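# Open the incubator's outer and inner glass doors fully

## Task

Swing the incubator's outer door and then the glass inner door behind it fully open, so that both stay open by themselves with nothing from the robot holding them. No flask may reach the floor, neither door may be banged open or shut, and the robot must not tip over or finish leaning. At the end the gripper lets go and the robot backs away from the incubator.

## Robot and tools

Robot: a Hello Robot Stretch 3 with a single arm. It has a two-wheeled base (0.33 m long, 0.34 m wide) and a mast carrying a lift. A telescoping arm sticks out sideways to the robot's RIGHT and ends in a wrist (yaw, pitch, roll) with a two-finger gripper. The base cannot move sideways, so you bring the gripper forward or back by driving the base. A spin on the spot pivots about the point midway between the drive wheels, 0.05 m behind the front edge. With the arm pulled in and the wrist folded, the robot sweeps a circle of radius 0.28 m; an unfolded, level wrist reaches beyond it.

Frames: the base frame has its origin on the floor between the drive wheels, x forward, y left, z up. The odometry frame is the base frame where the scene began. hand_pose is reported in the base frame at the point where the closed fingertips meet.

Cameras: head_camera and nav_camera are on the head and move with head_pan_rad and head_tilt_rad. wrist_camera rides on the gripper. Every normal execute_actions result carries one image per camera, taken when the call ends. To look without moving, send an empty actions list.

execute_actions takes "actions", a list run in order. Each action may hold "robot", "steps" (control steps at 30 per second, 1 to 450, default 1) and "until" (stop the action early once its conditions hold; only valid with steps). An action with only steps just waits. If anything in the call is invalid or out of range, nothing runs.

"robot" holds one command, a list of up to 8 commands run one after another, or {"stop": true}, which brakes everything and clears the queue. A command may contain:
- "base": exactly one key. translate_m is a straight-line offset in metres from where the base is when the command starts; forward is positive; at most 1 in magnitude. rotate_rad is a turn in place in radians from the current heading; left (counter-clockwise seen from above) is positive; at most 3.2 in magnitude.
- "joints": absolute targets by name, not offsets. Unnamed joints keep their targets. Ranges: lift_m 0 to 1.1 (arm height on mast); arm_m 0 to 0.52 (extension); wrist_yaw_rad -1.345 to 4.42 (0 along the arm, positive toward the front, 3.0 folded over the base); wrist_pitch_rad -1.57 to 0.451 (0 level, negative tips fingers down); wrist_roll_rad -2.911 to 2.911 (0 fingers side by side); gripper_m -0.089 to 0.179 (larger is wider; actual fingertip gap is 0.007 to 0.025 m less); head_pan_rad -3.953 to 1.73 (0 forward, positive left, -1.57 looks along the arm); head_tilt_rad -1.53 to 0.419 (negative down).
- "contact_limits": {"arm_m": effort %, 1 to 100}; the arm halts with contact_stop when its effort reaches that level. Lower is gentler.
In a queue, {"pause_s": s} waits up to 15 s. A queued command starts when the previous one finished done (off_target also passes for base and gripper). Any new command takes over at once and discards the rest of an older queue. Motions continue between calls and while you think.

Useful wait: add "steps": 450, "until": {"robot": {"status": "ended"}} to wait until nothing is moving and no queue runs. You can also compare fields, e.g. {"lift_m": [">", 0.3]}, or use "any" to stop at the first motion that ends.

Fast base travel (0.30 m/s, 1.9 rad/s) needs the arm stowed: lift_m under 0.30, arm_m under 0.03, wrist_yaw_rad over 2.54. Otherwise 0.10 m/s and 0.63 rad/s.

Gripper: close to a value below the object's width to hold it; open to at least 0.02 above where contact happened to free it. Neither the reading nor done proves a grasp.

Wrist safety: fold or unfold the wrist only with lift_m 0.32 to 0.95, wrist_pitch_rad -0.4 and roll near 0. With yaw below -0.4, keep pitch at -0.5 or lower.

zoom_image: camera (head_camera, nav_camera or wrist_camera) and region [x0, y0, x1, y1] in pixels of that camera's last image, at most 504 by 504. Image sizes: head 896x504, nav 672x504, wrist 644x364.

finished_scene: pass the current scene's number; it ends the scene for good and reports success. Before calling it, make sure all motion has ended, the gripper is released and the robot is clear.

Result lines: base_status shows progress as (moved of goal); joint_goals and joint_status per joint (moving, done, off_target, contact_stop, time_out, stopped, not_commanded, torque_fault); measured_speeds; refusals and queue state; motor_effort in percent with peak in brackets (positive pushes toward higher values); lidar_m in 12 sectors of 30 degrees starting straight ahead and going counter-clockwise, blind to glass; wrist_depth_mm and head_depth_mm as 7x7 grids; base_odometry, base_tilt in degrees, and robot.on_its_own when the robot changed a goal, a joint is slack or off, or the base leans. Lines starting refused:, dropped: or replaced: explain what happened to goals.

Cautions: doors must be moved slowly; a door swung too fast counts as a slam. Do not knock flasks off shelves. Pushing something rigid with the gripper above about 0.45 m can tip the robot; after a contact_stop, do not push again the same way. Driving while hooked on a door or other fixed object can tip it. If base_tilt shows a lean, back off in small steps and release contact; if still tipped, lower lift_m to about 0.2. Hard or long pushing can switch a wrist servo off for 10 s. Something may occasionally nudge loose objects.

Each tool is called by a JSON object that holds its "api" and its "payload".

## Session

{"api": "execute_actions", "payload": {"actions": []}}

Scene clock: 0.00 s.
robot.base_odometry: x=+0.000 y=+0.000 heading=+0.000 (m, m, rad; robot's odometry frame)
robot.turned_by_wheels: +0.000 (rad since the last result)
robot.turned_by_imu: +0.000 (rad since the last result)
robot.base_tilt: forward=+2.1 right=+0.7 (deg)
robot.lidar_m: 2.58 1.97 2.43 1.73 1.50 1.50 1.73 2.33 2.33 2.65 1.66 1.70
robot.head_depth_mm: 1920 2294 2301 2304 2291 2289 2257 / 1935 2485 2490 2479 2482 2498 2271 / 1923 2662 2692 2718 2715 2701 2264 / 1919 2841 2969 3005 2994 3009 2262 / 1928 2847 3064 3033 3076 2989 2256 / 1689 2707 2777 2805 2803 2806 2286 / 1661 2514 2577 2550 2546 2547 2299
robot.base_status: not_commanded
robot.joint_positions: lift_m=+0.360 arm_m=+0.002 wrist_yaw_rad=+2.982 wrist_pitch_rad=-0.617 wrist_roll_rad=-0.015 gripper_m=+0.037 head_pan_rad=-0.017 head_tilt_rad=-0.009
robot.joint_goals: lift_m=+0.360 arm_m=+0.002 wrist_yaw_rad=+2.982 wrist_pitch_rad=-0.617 wrist_roll_rad=-0.015 gripper_m=+0.037 head_pan_rad=-0.017 head_tilt_rad=-0.009
robot.joint_status: lift_m=not_commanded arm_m=not_commanded wrist_yaw_rad=not_commanded wrist_pitch_rad=not_commanded wrist_roll_rad=not_commanded gripper_m=not_commanded head_pan_rad=not_commanded head_tilt_rad=not_commanded
robot.measured_speeds: translate_m=+0.000 rotate_rad=+0.000 lift_m=+0.000 arm_m=+0.000 wrist_yaw_rad=+0.000 wrist_pitch_rad=+0.000 wrist_roll_rad=+0.000 head_pan_rad=+0.000 head_tilt_rad=+0.000
robot: refusals=0 queue=idle queue_left=0
robot.motor_effort: left_wheel=-1 right_wheel=+0 lift_m=+21 arm_m=+0 wrist_yaw_rad=+0 wrist_pitch_rad=+5 wrist_roll_rad=+0 gripper_m=-1 head_pan_rad=+0 head_tilt_rad=+0 (%)
robot.hand_pose: x=+0.0099 y=+0.0461 z=+0.3304 quat_wxyz=(+0.267, +0.683, +0.162, +0.660) (m; robot's base frame)
robot.wrist_depth_mm: - - - - - - - / - - - - - 955 934 / 855 829 824 814 795 789 769 / 710 701 691 676 663 665 642 / 613 603 606 603 601 570 558 / 528 539 - - - 501 498 / 478 - - - 449 451 441
pictures: head_camera (sideways: a quarter turn clockwise sets it upright), nav_camera (sideways: a quarter turn counterclockwise sets it upright), wrist_camera
Images, in order (width x height): head_camera 896x504, nav_camera 672x504, wrist_camera 644x364.

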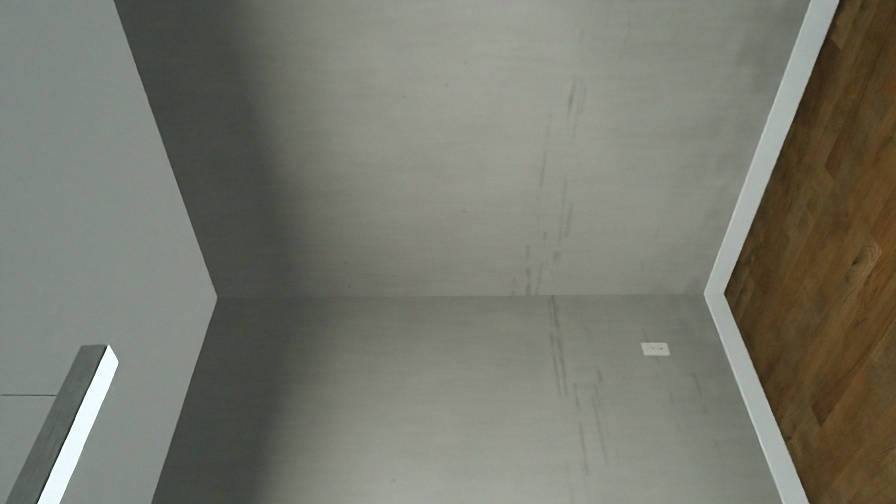

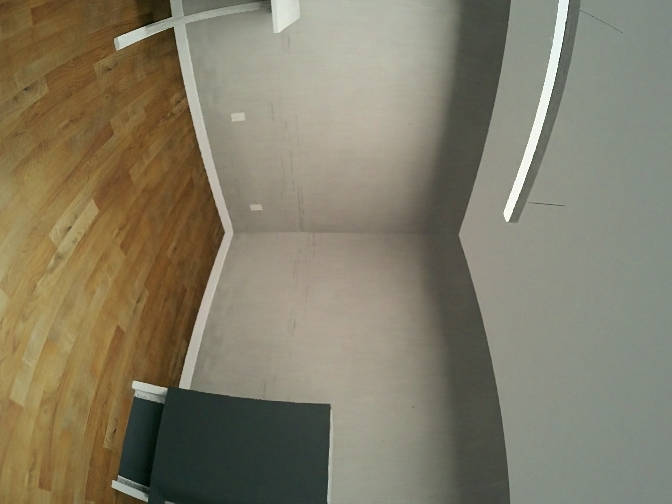

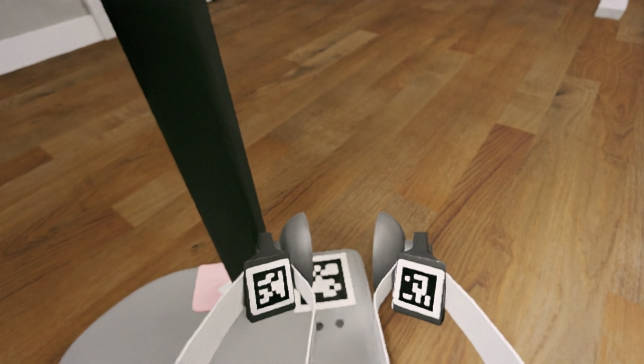

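{"api": "execute_actions", "payload": {"actions": [{"robot":{"joints":{"head_pan_rad":-1.2,"head_tilt_rad":-0.3}},"steps":200,"until":{"robot":{"status":"ended"}}}]}}

{"api": "execute_actions", "payload": {"actions": [{"robot":{"joints":{"head_pan_rad":1.3,"head_tilt_rad":-0.3}},"steps":200,"until":{"robot":{"status":"ended"}}}]}}

Scene clock: 1.63 s.
robot.base_odometry: x=+0.000 y=+0.000 heading=+0.000 (m, m, rad; robot's odometry frame)
robot.turned_by_wheels: +0.000 (rad since the last result)
robot.turned_by_imu: +0.000 (rad since the last result)
robot.base_tilt: forward=+2.1 right=+0.8 (deg)
robot.lidar_m: 2.58 1.97 2.42 1.75 1.50 1.50 1.72 2.33 2.34 2.64 1.66 1.70
robot.head_depth_mm: 2429 2594 2715 2938 2740 1987 1553 / 2313 2443 2573 2732 2763 1985 1560 / 2232 2347 2468 2578 2649 1997 1549 / 2126 2235 2335 2442 2544 1995 1554 / 2038 2141 2236 2360 2447 1985 1562 / 1958 2053 2154 2259 2349 1991 1564 / 1898 1947 2050 1514 1579 1766 1547
robot.base_status: not_commanded
robot.joint_positions: lift_m=+0.360 arm_m=+0.002 wrist_yaw_rad=+2.982 wrist_pitch_rad=-0.617 wrist_roll_rad=-0.015 gripper_m=+0.037 head_pan_rad=-1.193 head_tilt_rad=-0.296
robot.joint_goals: lift_m=+0.360 arm_m=+0.002 wrist_yaw_rad=+2.982 wrist_pitch_rad=-0.617 wrist_roll_rad=-0.015 gripper_m=+0.037 head_pan_rad=-1.200 head_tilt_rad=-0.300
robot.joint_status: lift_m=not_commanded arm_m=not_commanded wrist_yaw_rad=not_commanded wrist_pitch_rad=not_commanded wrist_roll_rad=not_commanded gripper_m=not_commanded head_pan_rad=done head_tilt_rad=done
robot.measured_speeds: translate_m=+0.000 rotate_rad=+0.000 lift_m=+0.000 arm_m=+0.000 wrist_yaw_rad=+0.000 wrist_pitch_rad=+0.000 wrist_roll_rad=+0.000 head_pan_rad=+0.000 head_tilt_rad=+0.000
robot: refusals=0 queue=done queue_left=0
robot.motor_effort: left_wheel=+0(0) right_wheel=+0(0) lift_m=+20(20) arm_m=+0(1) wrist_yaw_rad=-1(0) wrist_pitch_rad=+5(5) wrist_roll_rad=+1(0) gripper_m=+1(0) head_pan_rad=-3(32) head_tilt_rad=-2(16) (%)
robot.hand_pose: x=+0.0099 y=+0.0461 z=+0.3304 quat_wxyz=(+0.267, +0.683, +0.162, +0.660) (m; robot's base frame)
robot.wrist_depth_mm: - - - - - - - / - - - - - 983 940 / 872 849 811 812 774 789 754 / 718 707 669 684 676 655 643 / 606 602 592 599 591 575 559 / 542 543 - - - 498 491 / 473 - - - 454 448 445
pictures: head_camera (sideways: a quarter turn clockwise sets it upright), nav_camera (sideways: a quarter turn counterclockwise sets it upright), wrist_camera
Images, in order (width x height): head_camera 896x504, nav_camera 672x504, wrist_camera 644x364.

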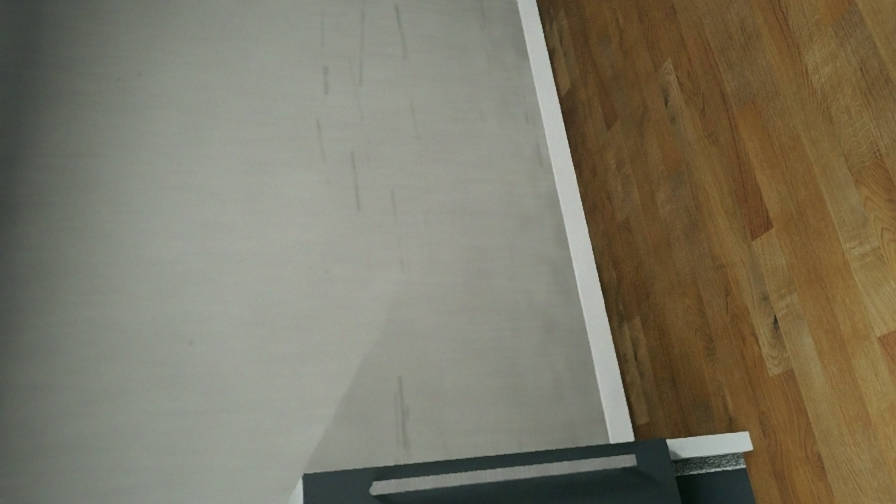

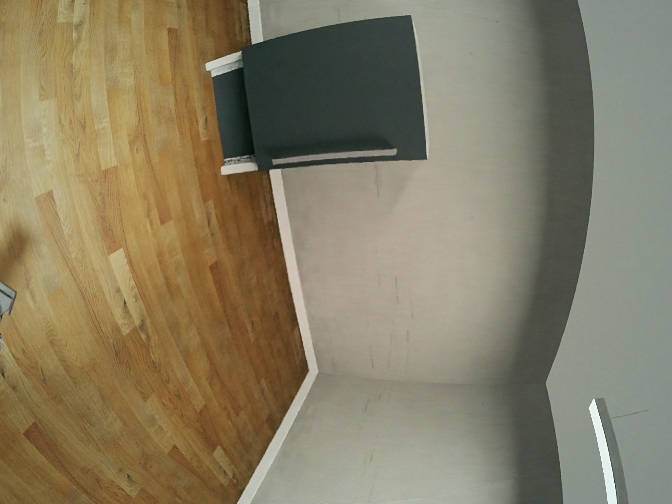

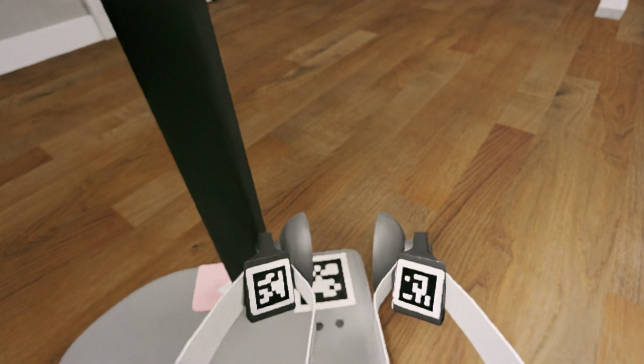

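Scene clock: 3.43 s.
robot.base_odometry: x=+0.000 y=+0.000 heading=+0.000 (m, m, rad; robot's odometry frame)
robot.turned_by_wheels: +0.000 (rad since the last result)
robot.turned_by_imu: +0.000 (rad since the last result)
robot.base_tilt: forward=+2.1 right=+0.7 (deg)
robot.lidar_m: 2.57 1.97 2.42 1.73 1.50 1.50 1.72 2.34 2.33 2.65 1.66 1.70
robot.head_depth_mm: 2028 2116 2215 2341 2429 1978 1546 / 2122 2232 2303 2488 2531 1987 1545 / 2237 2374 2417 2607 2645 1971 1551 / 2338 2469 2539 2661 2457 1975 1556 / 2338 2409 2481 2639 2596 1998 1545 / 2029 2106 2152 2265 2375 1999 1557 / 1809 1861 1939 2008 2005 1961 1549
robot.base_status: not_commanded
robot.joint_positions: lift_m=+0.360 arm_m=+0.002 wrist_yaw_rad=+2.982 wrist_pitch_rad=-0.617 wrist_roll_rad=-0.015 gripper_m=+0.037 head_pan_rad=+1.293 head_tilt_rad=-0.296
robot.joint_goals: lift_m=+0.360 arm_m=+0.002 wrist_yaw_rad=+2.982 wrist_pitch_rad=-0.617 wrist_roll_rad=-0.015 gripper_m=+0.037 head_pan_rad=+1.300 head_tilt_rad=-0.300
robot.joint_status: lift_m=not_commanded arm_m=not_commanded wrist_yaw_rad=not_commanded wrist_pitch_rad=not_commanded wrist_roll_rad=not_commanded gripper_m=not_commanded head_pan_rad=done head_tilt_rad=done
robot.measured_speeds: translate_m=+0.000 rotate_rad=+0.000 lift_m=+0.000 arm_m=+0.000 wrist_yaw_rad=+0.000 wrist_pitch_rad=+0.000 wrist_roll_rad=+0.000 head_pan_rad=+0.000 head_tilt_rad=+0.000
robot: refusals=0 queue=done queue_left=0
robot.motor_effort: left_wheel=-1(1) right_wheel=+0(1) lift_m=+21(20) arm_m=+0(0) wrist_yaw_rad=+1(1) wrist_pitch_rad=+5(5) wrist_roll_rad=+0(1) gripper_m=+0(0) head_pan_rad=+4(35) head_tilt_rad=-2(1) (%)
robot.hand_pose: x=+0.0099 y=+0.0461 z=+0.3304 quat_wxyz=(+0.267, +0.683, +0.162, +0.660) (m; robot's base frame)
robot.wrist_depth_mm: - - - - - - - / - - - - 967 975 920 / 861 842 831 817 791 778 768 / 724 710 697 685 664 659 647 / 608 596 593 601 599 568 551 / 535 529 - - - 502 499 / 471 - - - 449 445 441
pictures: head_camera (sideways: a quarter turn clockwise sets it upright), nav_camera (sideways: a quarter turn counterclockwise sets it upright), wrist_camera
Images, in order (width x height): head_camera 896x504, nav_camera 672x504, wrist_camera 644x364.

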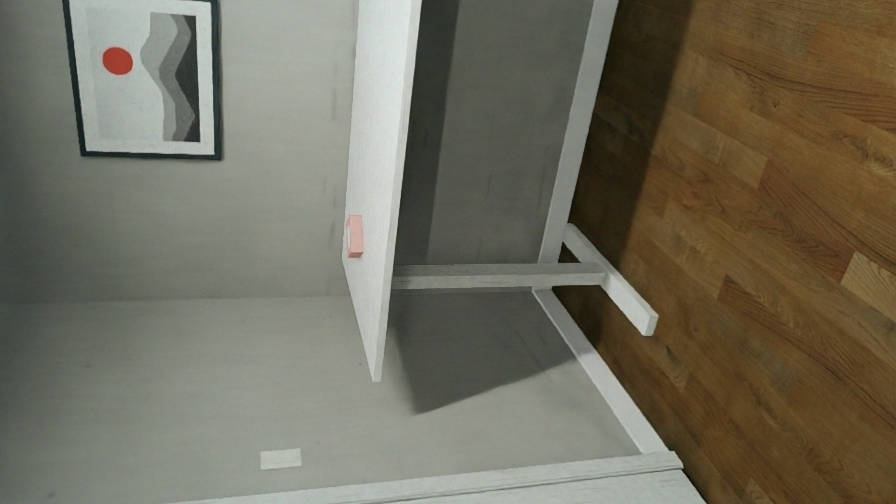

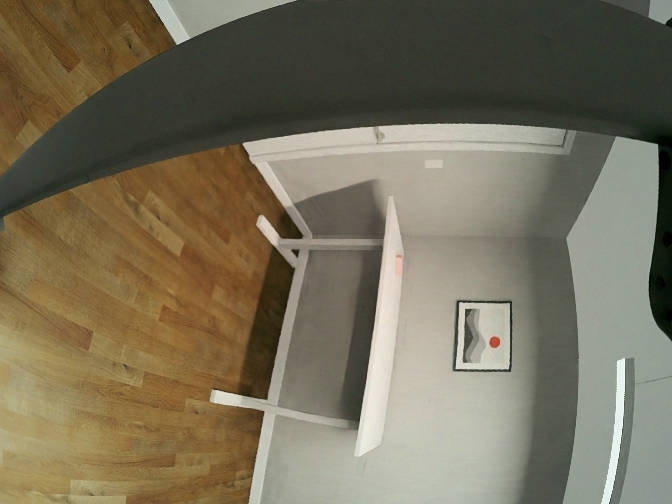

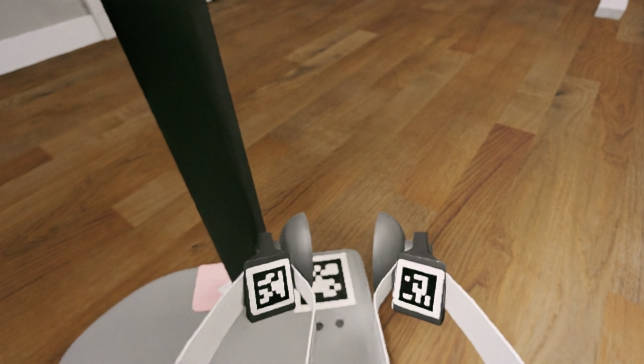

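{"api": "execute_actions", "payload": {"actions": [{"robot":{"joints":{"head_pan_rad":-0.7,"head_tilt_rad":-0.35}},"steps":200,"until":{"robot":{"status":"ended"}}}]}}

Scene clock: 5.83 s.
robot.base_odometry: x=+0.000 y=+0.000 heading=+0.000 (m, m, rad; robot's odometry frame)
robot.turned_by_wheels: +0.000 (rad since the last result)
robot.turned_by_imu: +0.000 (rad since the last result)
robot.base_tilt: forward=+2.1 right=+0.7 (deg)
robot.lidar_m: 2.57 1.97 2.42 1.74 1.50 1.50 1.72 2.34 2.33 2.65 1.66 1.70
robot.head_depth_mm: 1883 1999 2086 2249 2335 1865 1485 / 1892 2000 2104 2222 2364 1852 1482 / 1902 2014 1501 1590 1721 1863 1470 / 1914 2029 1520 1622 1730 1867 1483 / 1945 2056 1531 1636 1739 1859 1483 / 1950 2056 1543 1654 1922 1868 1493 / 1980 2088 2207 2390 2452 1876 1483
robot.base_status: not_commanded
robot.joint_positions: lift_m=+0.360 arm_m=+0.002 wrist_yaw_rad=+2.982 wrist_pitch_rad=-0.617 wrist_roll_rad=-0.015 gripper_m=+0.037 head_pan_rad=-0.693 head_tilt_rad=-0.346
robot.joint_goals: lift_m=+0.360 arm_m=+0.002 wrist_yaw_rad=+2.982 wrist_pitch_rad=-0.617 wrist_roll_rad=-0.015 gripper_m=+0.037 head_pan_rad=-0.700 head_tilt_rad=-0.350
robot.joint_status: lift_m=not_commanded arm_m=not_commanded wrist_yaw_rad=not_commanded wrist_pitch_rad=not_commanded wrist_roll_rad=not_commanded gripper_m=not_commanded head_pan_rad=done head_tilt_rad=done
robot.measured_speeds: translate_m=+0.000 rotate_rad=+0.000 lift_m=+0.000 arm_m=+0.000 wrist_yaw_rad=+0.000 wrist_pitch_rad=+0.000 wrist_roll_rad=+0.000 head_pan_rad=+0.000 head_tilt_rad=+0.000
robot: refusals=0 queue=done queue_left=0
robot.motor_effort: left_wheel=+0(0) right_wheel=+0(1) lift_m=+21(21) arm_m=+0(0) wrist_yaw_rad=-1(0) wrist_pitch_rad=+5(5) wrist_roll_rad=+0(0) gripper_m=+0(0) head_pan_rad=-3(33) head_tilt_rad=-2(8) (%)
robot.hand_pose: x=+0.0099 y=+0.0461 z=+0.3304 quat_wxyz=(+0.267, +0.683, +0.162, +0.660) (m; robot's base frame)
robot.wrist_depth_mm: - - - - - - - / - - - - - 961 941 / 854 837 816 807 816 774 753 / 714 695 684 690 665 667 643 / 618 599 598 600 595 570 561 / 540 541 - - - 503 493 / 475 - - - 449 448 438
pictures: head_camera (sideways: a quarter turn clockwise sets it upright), nav_camera (sideways: a quarter turn counterclockwise sets it upright), wrist_camera
Images, in order (width x height): head_camera 896x504, nav_camera 672x504, wrist_camera 644x364.

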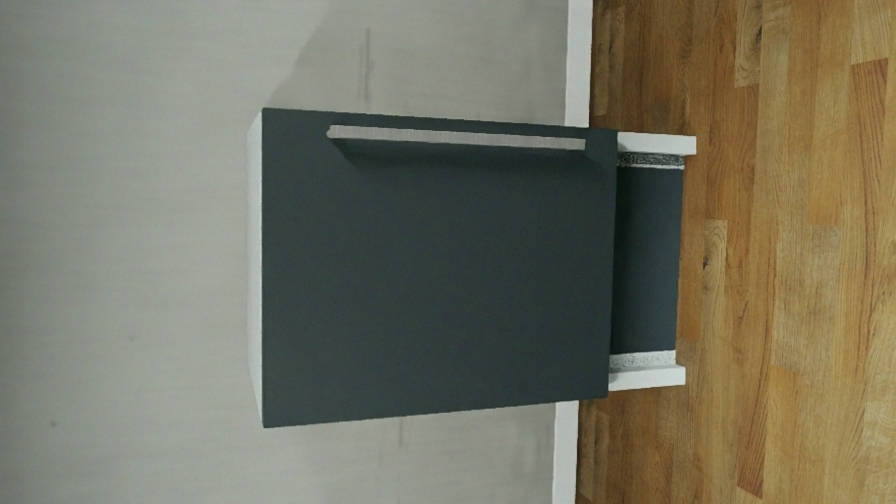

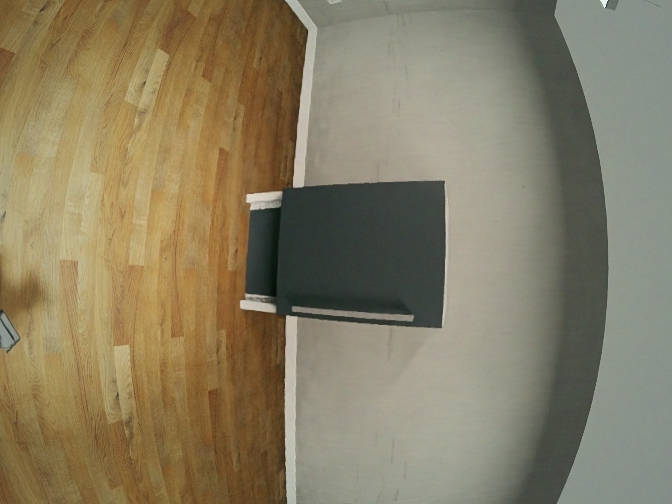

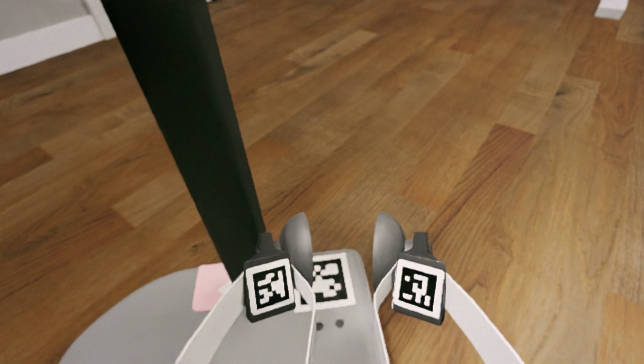

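{"api": "execute_actions", "payload": {"actions": "[{\"robot\":[{\"base\":{\"rotate_rad\":-0.75},\"joints\":{\"lift_m\":0.25}},{\"base\":{\"translate_m\":0.78}},{\"base\":{\"rotate_rad\":1.57},\"joints\":{\"head_pan_rad\":-1.57,\"head_tilt_rad\":-0.6}},{\"joints\":{\"lift_m\":0.7}},{\"joints\":{\"wrist_pitch_rad\":-0.4}},{\"joints\":{\"wrist_yaw_rad\":0}},{\"joints\":{\"wrist_pitch_rad\":0,\"gripper_m\":0.12}}]},\"steps\":450,\"until\":{\"robot\":{\"queue\":[\"!=\",\"running\"]}}},{\"steps\":300,\"until\":{\"robot\":{\"queue\":[\"!=\",\"running\"]}}}]"}}


{"api": "execute_actions", "payload": {"actions": [{"robot": [{"base": {"rotate_rad": -0.75}, "joints": {"lift_m": 0.25}}, {"base": {"translate_m": 0.78}}, {"base": {"rotate_rad": 1.57}, "joints": {"head_pan_rad": -1.57, "head_tilt_rad": -0.6}}, {"joints": {"lift_m": 0.7}}, {"joints": {"wrist_pitch_rad": -0.4}}, {"joints": {"wrist_yaw_rad": 0.0}}, {"joints": {"wrist_pitch_rad": 0.0, "gripper_m": 0.12}}], "steps": 450, "until": {"robot": {"queue": ["!=", "running"]}}}, {"steps": 300, "until": {"robot": {"queue": ["!=", "running"]}}}]}}

Scene clock: 27.03 s.
robot.base_odometry: x=+0.571 y=-0.532 heading=+0.820 (m, m, rad; robot's odometry frame)
robot.turned_by_wheels: +0.820 (rad since the last result)
robot.turned_by_imu: +0.808 (rad since the last result)
robot.base_tilt: forward=+2.1 right=+0.7 (deg)
robot.lidar_m: 2.41 2.08 2.33 2.28 2.39 2.42 2.35 2.07 1.52 0.88 0.96 2.13
robot.head_depth_mm: 1205 1308 1487 1675 1799 1461 1246 / 1179 723 775 871 1069 1439 1244 / 1177 726 801 906 1032 1364 1273 / 1185 725 810 910 1036 1377 1279 / 1189 727 810 909 1042 1368 1248 / 1199 728 810 916 1044 1361 1244 / 1191 730 815 916 1048 1363 1247
robot.base_status: done (rotate_rad +1.5698 of +1.5700)
robot.joint_positions: lift_m=+0.700 arm_m=+0.002 wrist_yaw_rad=+0.002 wrist_pitch_rad=-0.028 wrist_roll_rad=-0.015 gripper_m=+0.120 head_pan_rad=-1.563 head_tilt_rad=-0.593
robot.joint_goals: lift_m=+0.700 arm_m=+0.002 wrist_yaw_rad=+0.000 wrist_pitch_rad=+0.000 wrist_roll_rad=-0.015 gripper_m=+0.120 head_pan_rad=-1.570 head_tilt_rad=-0.600
robot.joint_status: lift_m=done arm_m=not_commanded wrist_yaw_rad=done wrist_pitch_rad=done wrist_roll_rad=not_commanded gripper_m=done head_pan_rad=done head_tilt_rad=done
robot.measured_speeds: translate_m=+0.000 rotate_rad=+0.000 lift_m=+0.000 arm_m=+0.000 wrist_yaw_rad=+0.000 wrist_pitch_rad=+0.000 wrist_roll_rad=+0.000 head_pan_rad=+0.000 head_tilt_rad=+0.000
robot: refusals=0 queue=done queue_left=0
robot.motor_effort: left_wheel=-3(7) right_wheel=+5(17) lift_m=+24(26) arm_m=+0(0) wrist_yaw_rad=-2(4) wrist_pitch_rad=+14(14) wrist_roll_rad=+1(0) gripper_m=+0(81) head_pan_rad=-2(33) head_tilt_rad=-3(16) (%)
robot.hand_pose: x=-0.0209 y=-0.4020 z=+0.8073 quat_wxyz=(+0.713, +0.011, -0.701, -0.009) (m; robot's base frame)
robot.wrist_depth_mm: 572 563 543 530 517 - - / 579 570 561 552 530 - - / - 600 577 562 543 - - / - 602 595 576 565 - - / - 626 610 599 581 - - / - 637 628 626 603 - - / - 666 652 630 615 - -
pictures: head_camera (sideways: a quarter turn clockwise sets it upright), nav_camera (sideways: a quarter turn counterclockwise sets it upright), wrist_camera
Images, in order (width x height): head_camera 896x504, nav_camera 672x504, wrist_camera 644x364.

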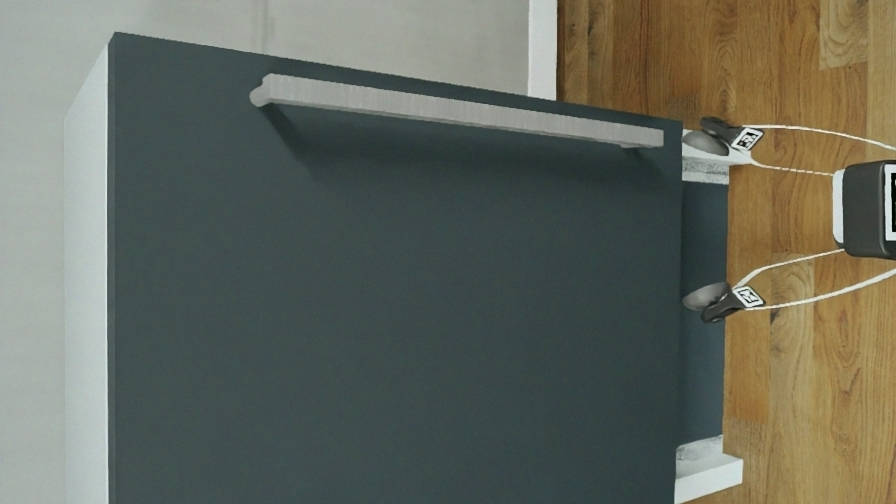

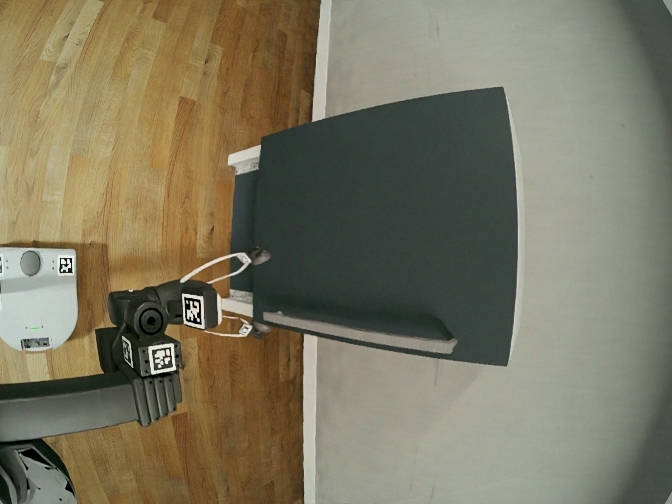

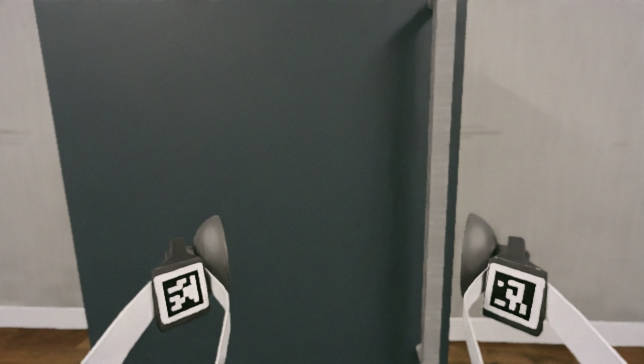

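{"api": "execute_actions", "payload": {"actions": [{"robot": {"base": {"translate_m": -0.14}, "joints": {"lift_m": 0.42, "arm_m": 0.2}}, "steps": 300, "until": {"robot": {"status": "ended"}}}]}}

Scene clock: 30.80 s.
robot.base_odometry: x=+0.475 y=-0.634 heading=+0.820 (m, m, rad; robot's odometry frame)
robot.turned_by_wheels: +0.000 (rad since the last result)
robot.turned_by_imu: -0.001 (rad since the last result)
robot.base_tilt: forward=+2.1 right=+0.7 (deg)
robot.lidar_m: 2.55 2.21 2.34 2.28 2.38 2.27 2.20 2.07 1.53 0.87 0.96 2.12
robot.head_depth_mm: 1220 1339 1500 1667 1793 1468 1237 / 1222 1352 1492 1688 1798 1473 1274 / 1195 743 1430 1625 1745 1435 1301 / 1188 724 791 890 1015 1347 1261 / 1185 727 806 908 1034 1365 1243 / 1184 728 809 909 1040 1363 1252 / 1189 730 807 915 1047 1376 1249
robot.base_status: done (translate_m -0.1400 of -0.1400)
robot.joint_positions: lift_m=+0.420 arm_m=+0.200 wrist_yaw_rad=+0.001 wrist_pitch_rad=-0.026 wrist_roll_rad=-0.015 gripper_m=+0.120 head_pan_rad=-1.563 head_tilt_rad=-0.593
robot.joint_goals: lift_m=+0.420 arm_m=+0.200 wrist_yaw_rad=+0.000 wrist_pitch_rad=+0.000 wrist_roll_rad=-0.015 gripper_m=+0.120 head_pan_rad=-1.570 head_tilt_rad=-0.600
robot.joint_status: lift_m=done arm_m=done wrist_yaw_rad=done wrist_pitch_rad=done wrist_roll_rad=not_commanded gripper_m=done head_pan_rad=done head_tilt_rad=done
robot.measured_speeds: translate_m=+0.000 rotate_rad=+0.000 lift_m=+0.000 arm_m=+0.000 wrist_yaw_rad=+0.000 wrist_pitch_rad=+0.000 wrist_roll_rad=+0.000 head_pan_rad=+0.000 head_tilt_rad=+0.000
robot: refusals=0 queue=done queue_left=0
robot.motor_effort: left_wheel=-3(6) right_wheel=+5(6) lift_m=+18(22) arm_m=+3(4) wrist_yaw_rad=-1(3) wrist_pitch_rad=+13(14) wrist_roll_rad=+0(1) gripper_m=+1(0) head_pan_rad=-2(3) head_tilt_rad=-4(3) (%)
robot.hand_pose: x=-0.0213 y=-0.6002 z=+0.5280 quat_wxyz=(+0.713, +0.010, -0.701, -0.009) (m; robot's base frame)
robot.wrist_depth_mm: 364 357 349 344 937 933 943 / 375 366 358 351 956 971 921 / 387 377 369 362 - 978 966 / 400 392 381 371 - - 990 / 406 405 398 384 - - - / 426 412 403 398 - - - / 438 431 425 410 886 866 905
pictures: head_camera (sideways: a quarter turn clockwise sets it upright), nav_camera (sideways: a quarter turn counterclockwise sets it upright), wrist_camera
Images, in order (width x height): head_camera 896x504, nav_camera 672x504, wrist_camera 644x364.

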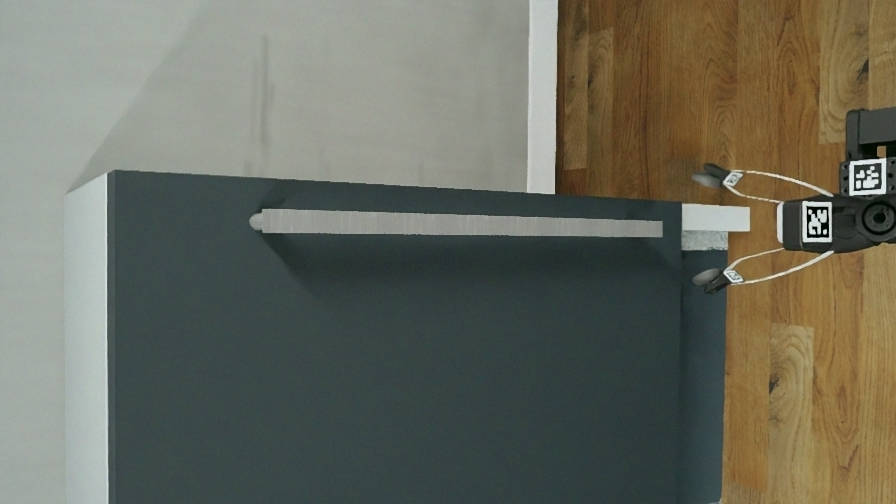

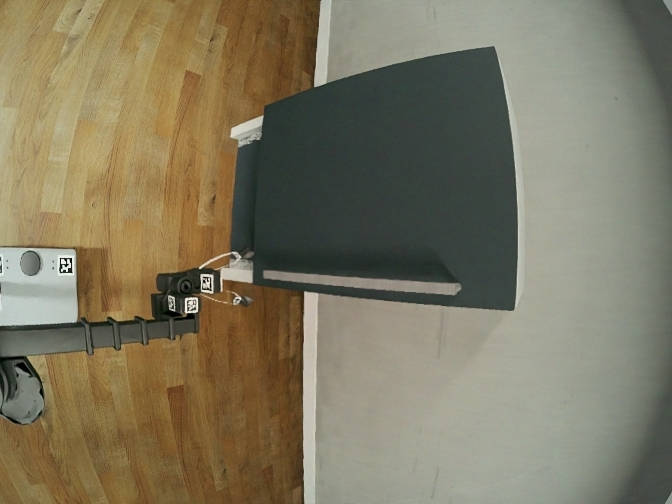

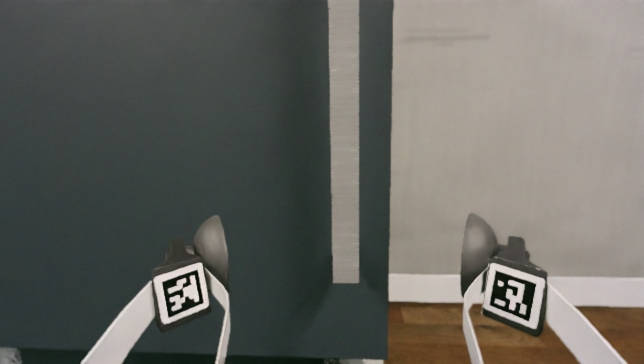

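{"api": "execute_actions", "payload": {"actions": [{"robot": {"joints": {"lift_m": 0.46, "arm_m": 0.31}}, "steps": 300, "until": {"robot": {"status": "ended"}}}]}}

Scene clock: 33.17 s.
robot.base_odometry: x=+0.475 y=-0.634 heading=+0.820 (m, m, rad; robot's odometry frame)
robot.turned_by_wheels: +0.000 (rad since the last result)
robot.turned_by_imu: +0.000 (rad since the last result)
robot.base_tilt: forward=+2.1 right=+0.7 (deg)
robot.lidar_m: 2.55 2.21 2.34 2.28 2.38 2.28 2.21 2.06 1.52 0.87 0.96 2.12
robot.head_depth_mm: 1223 1341 1503 1670 1788 1467 1241 / 1224 1350 1493 1679 1787 1507 1249 / 1204 742 1426 1632 1725 1512 1190 / 1180 722 791 889 1007 1357 1219 / 1189 725 809 909 1035 1365 1250 / 1194 729 810 909 1041 1367 1247 / 1192 729 815 914 1042 1367 1246
robot.base_status: done (translate_m -0.1400 of -0.1400)
robot.joint_positions: lift_m=+0.460 arm_m=+0.310 wrist_yaw_rad=+0.001 wrist_pitch_rad=-0.026 wrist_roll_rad=-0.015 gripper_m=+0.120 head_pan_rad=-1.563 head_tilt_rad=-0.593
robot.joint_goals: lift_m=+0.460 arm_m=+0.310 wrist_yaw_rad=+0.000 wrist_pitch_rad=+0.000 wrist_roll_rad=-0.015 gripper_m=+0.120 head_pan_rad=-1.570 head_tilt_rad=-0.600
robot.joint_status: lift_m=done arm_m=done wrist_yaw_rad=done wrist_pitch_rad=done wrist_roll_rad=not_commanded gripper_m=done head_pan_rad=done head_tilt_rad=done
robot.measured_speeds: translate_m=+0.000 rotate_rad=+0.000 lift_m=+0.000 arm_m=+0.000 wrist_yaw_rad=+0.000 wrist_pitch_rad=+0.000 wrist_roll_rad=+0.000 head_pan_rad=+0.000 head_tilt_rad=+0.000
robot: refusals=0 queue=done queue_left=0
robot.motor_effort: left_wheel=-3(3) right_wheel=+5(5) lift_m=+24(24) arm_m=+3(4) wrist_yaw_rad=-1(1) wrist_pitch_rad=+13(13) wrist_roll_rad=+0(0) gripper_m=+1(0) head_pan_rad=-3(3) head_tilt_rad=-3(3) (%)
robot.hand_pose: x=-0.0213 y=-0.7102 z=+0.5678 quat_wxyz=(+0.713, +0.010, -0.701, -0.009) (m; robot's base frame)
robot.wrist_depth_mm: 255 249 244 175 236 834 817 / 262 257 251 245 247 862 838 / 269 265 257 252 880 880 878 / 279 273 265 258 921 882 913 / 287 282 272 268 964 944 921 / 297 291 283 278 964 - 916 / 308 301 293 283 870 937 934
pictures: head_camera (sideways: a quarter turn clockwise sets it upright), nav_camera (sideways: a quarter turn counterclockwise sets it upright), wrist_camera
Images, in order (width x height): head_camera 896x504, nav_camera 672x504, wrist_camera 644x364.

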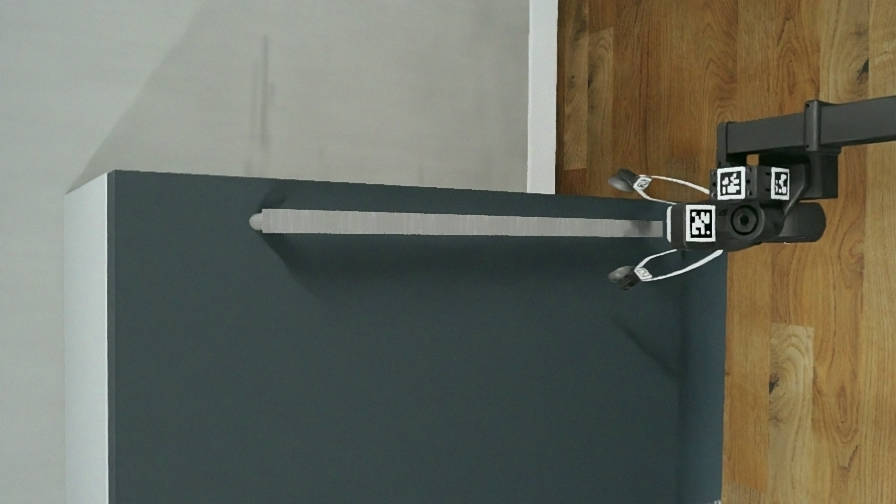

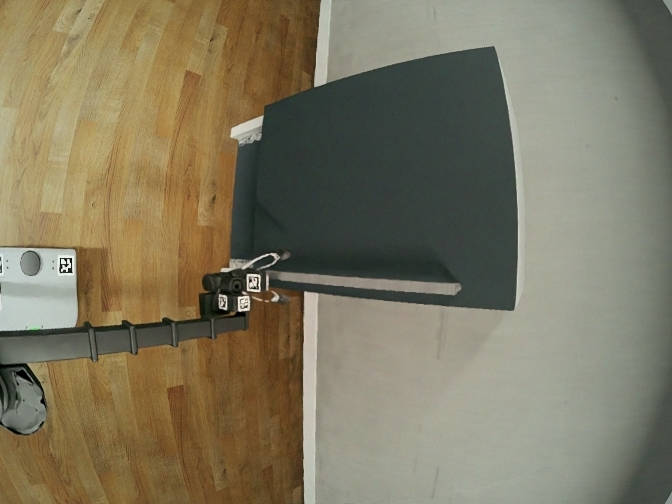

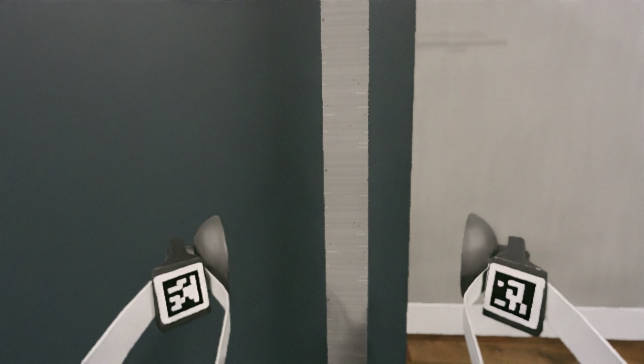

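{"api": "execute_actions", "payload": {"actions": [{"robot": [{"joints": {"arm_m": 0.34}}, {"joints": {"gripper_m": 0.0}}, {"joints": {"arm_m": 0.29}, "contact_limits": {"arm_m": 40}}], "steps": 300, "until": {"robot": {"queue": ["!=", "running"]}}}]}}

Scene clock: 37.33 s.
robot.base_odometry: x=+0.475 y=-0.634 heading=+0.820 (m, m, rad; robot's odometry frame)
robot.turned_by_wheels: +0.000 (rad since the last result)
robot.turned_by_imu: -0.001 (rad since the last result)
robot.base_tilt: forward=+2.1 right=+0.8 (deg)
robot.lidar_m: 2.55 2.21 2.34 2.28 2.38 2.28 2.20 2.07 1.52 0.87 0.96 2.12
robot.head_depth_mm: 1221 1345 1493 1680 1790 1453 1246 / 1230 1349 1496 1682 1797 1467 1274 / 1194 745 1435 1620 1727 1508 1193 / 1186 726 791 891 1013 1359 1217 / 1190 726 806 906 1035 1368 1244 / 1186 728 808 908 1040 1363 1250 / 1192 730 809 913 1047 1370 1255
robot.base_status: done (translate_m -0.1400 of -0.1400)
robot.joint_positions: lift_m=+0.460 arm_m=+0.290 wrist_yaw_rad=-0.002 wrist_pitch_rad=-0.025 wrist_roll_rad=-0.015 gripper_m=+0.000 head_pan_rad=-1.563 head_tilt_rad=-0.593
robot.joint_goals: lift_m=+0.460 arm_m=+0.290 wrist_yaw_rad=+0.000 wrist_pitch_rad=+0.000 wrist_roll_rad=-0.015 gripper_m=+0.000 head_pan_rad=-1.570 head_tilt_rad=-0.600
robot.joint_status: lift_m=done arm_m=done wrist_yaw_rad=done wrist_pitch_rad=done wrist_roll_rad=not_commanded gripper_m=done head_pan_rad=done head_tilt_rad=done
robot.measured_speeds: translate_m=+0.000 rotate_rad=+0.000 lift_m=+0.000 arm_m=+0.000 wrist_yaw_rad=+0.000 wrist_pitch_rad=+0.000 wrist_roll_rad=+0.000 head_pan_rad=+0.000 head_tilt_rad=+0.000
robot: refusals=0 queue=done queue_left=0
robot.motor_effort: left_wheel=-2(4) right_wheel=+4(10) lift_m=+24(23) arm_m=-2(2) wrist_yaw_rad=+1(6) wrist_pitch_rad=+13(13) wrist_roll_rad=+0(1) gripper_m=-3(83) head_pan_rad=-3(2) head_tilt_rad=-3(3) (%)
robot.contact_limits: arm_m 24 (drawing in: default 15, maximum 24; extending or still: default 21, maximum 34)
robot.hand_pose: x=-0.0219 y=-0.6908 z=+0.5680 quat_wxyz=(+0.713, +0.009, -0.701, -0.010) (m; robot's base frame)
robot.wrist_depth_mm: 272 269 264 194 871 870 848 / 280 278 273 264 881 881 860 / 290 284 276 272 917 895 895 / 298 294 288 278 927 925 915 / 307 303 295 288 966 973 915 / 318 312 303 - 979 974 964 / 331 323 314 307 308 956 978
pictures: head_camera (sideways: a quarter turn clockwise sets it upright), nav_camera (sideways: a quarter turn counterclockwise sets it upright), wrist_camera
Images, in order (width x height): head_camera 896x504, nav_camera 672x504, wrist_camera 644x364.

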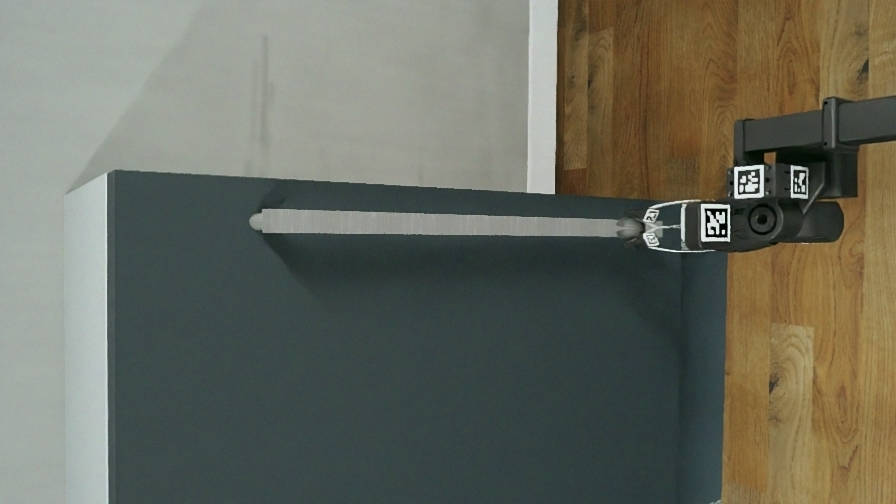

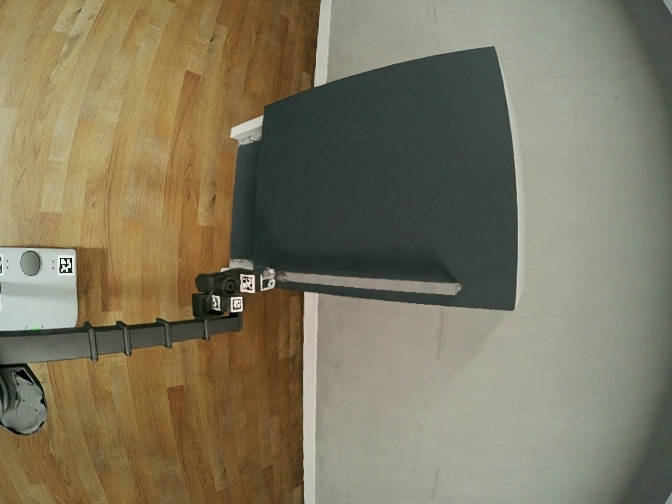

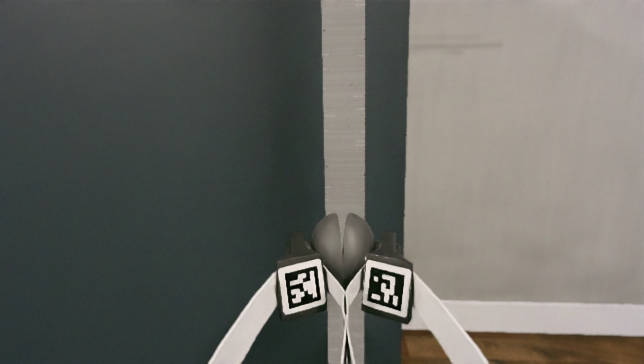

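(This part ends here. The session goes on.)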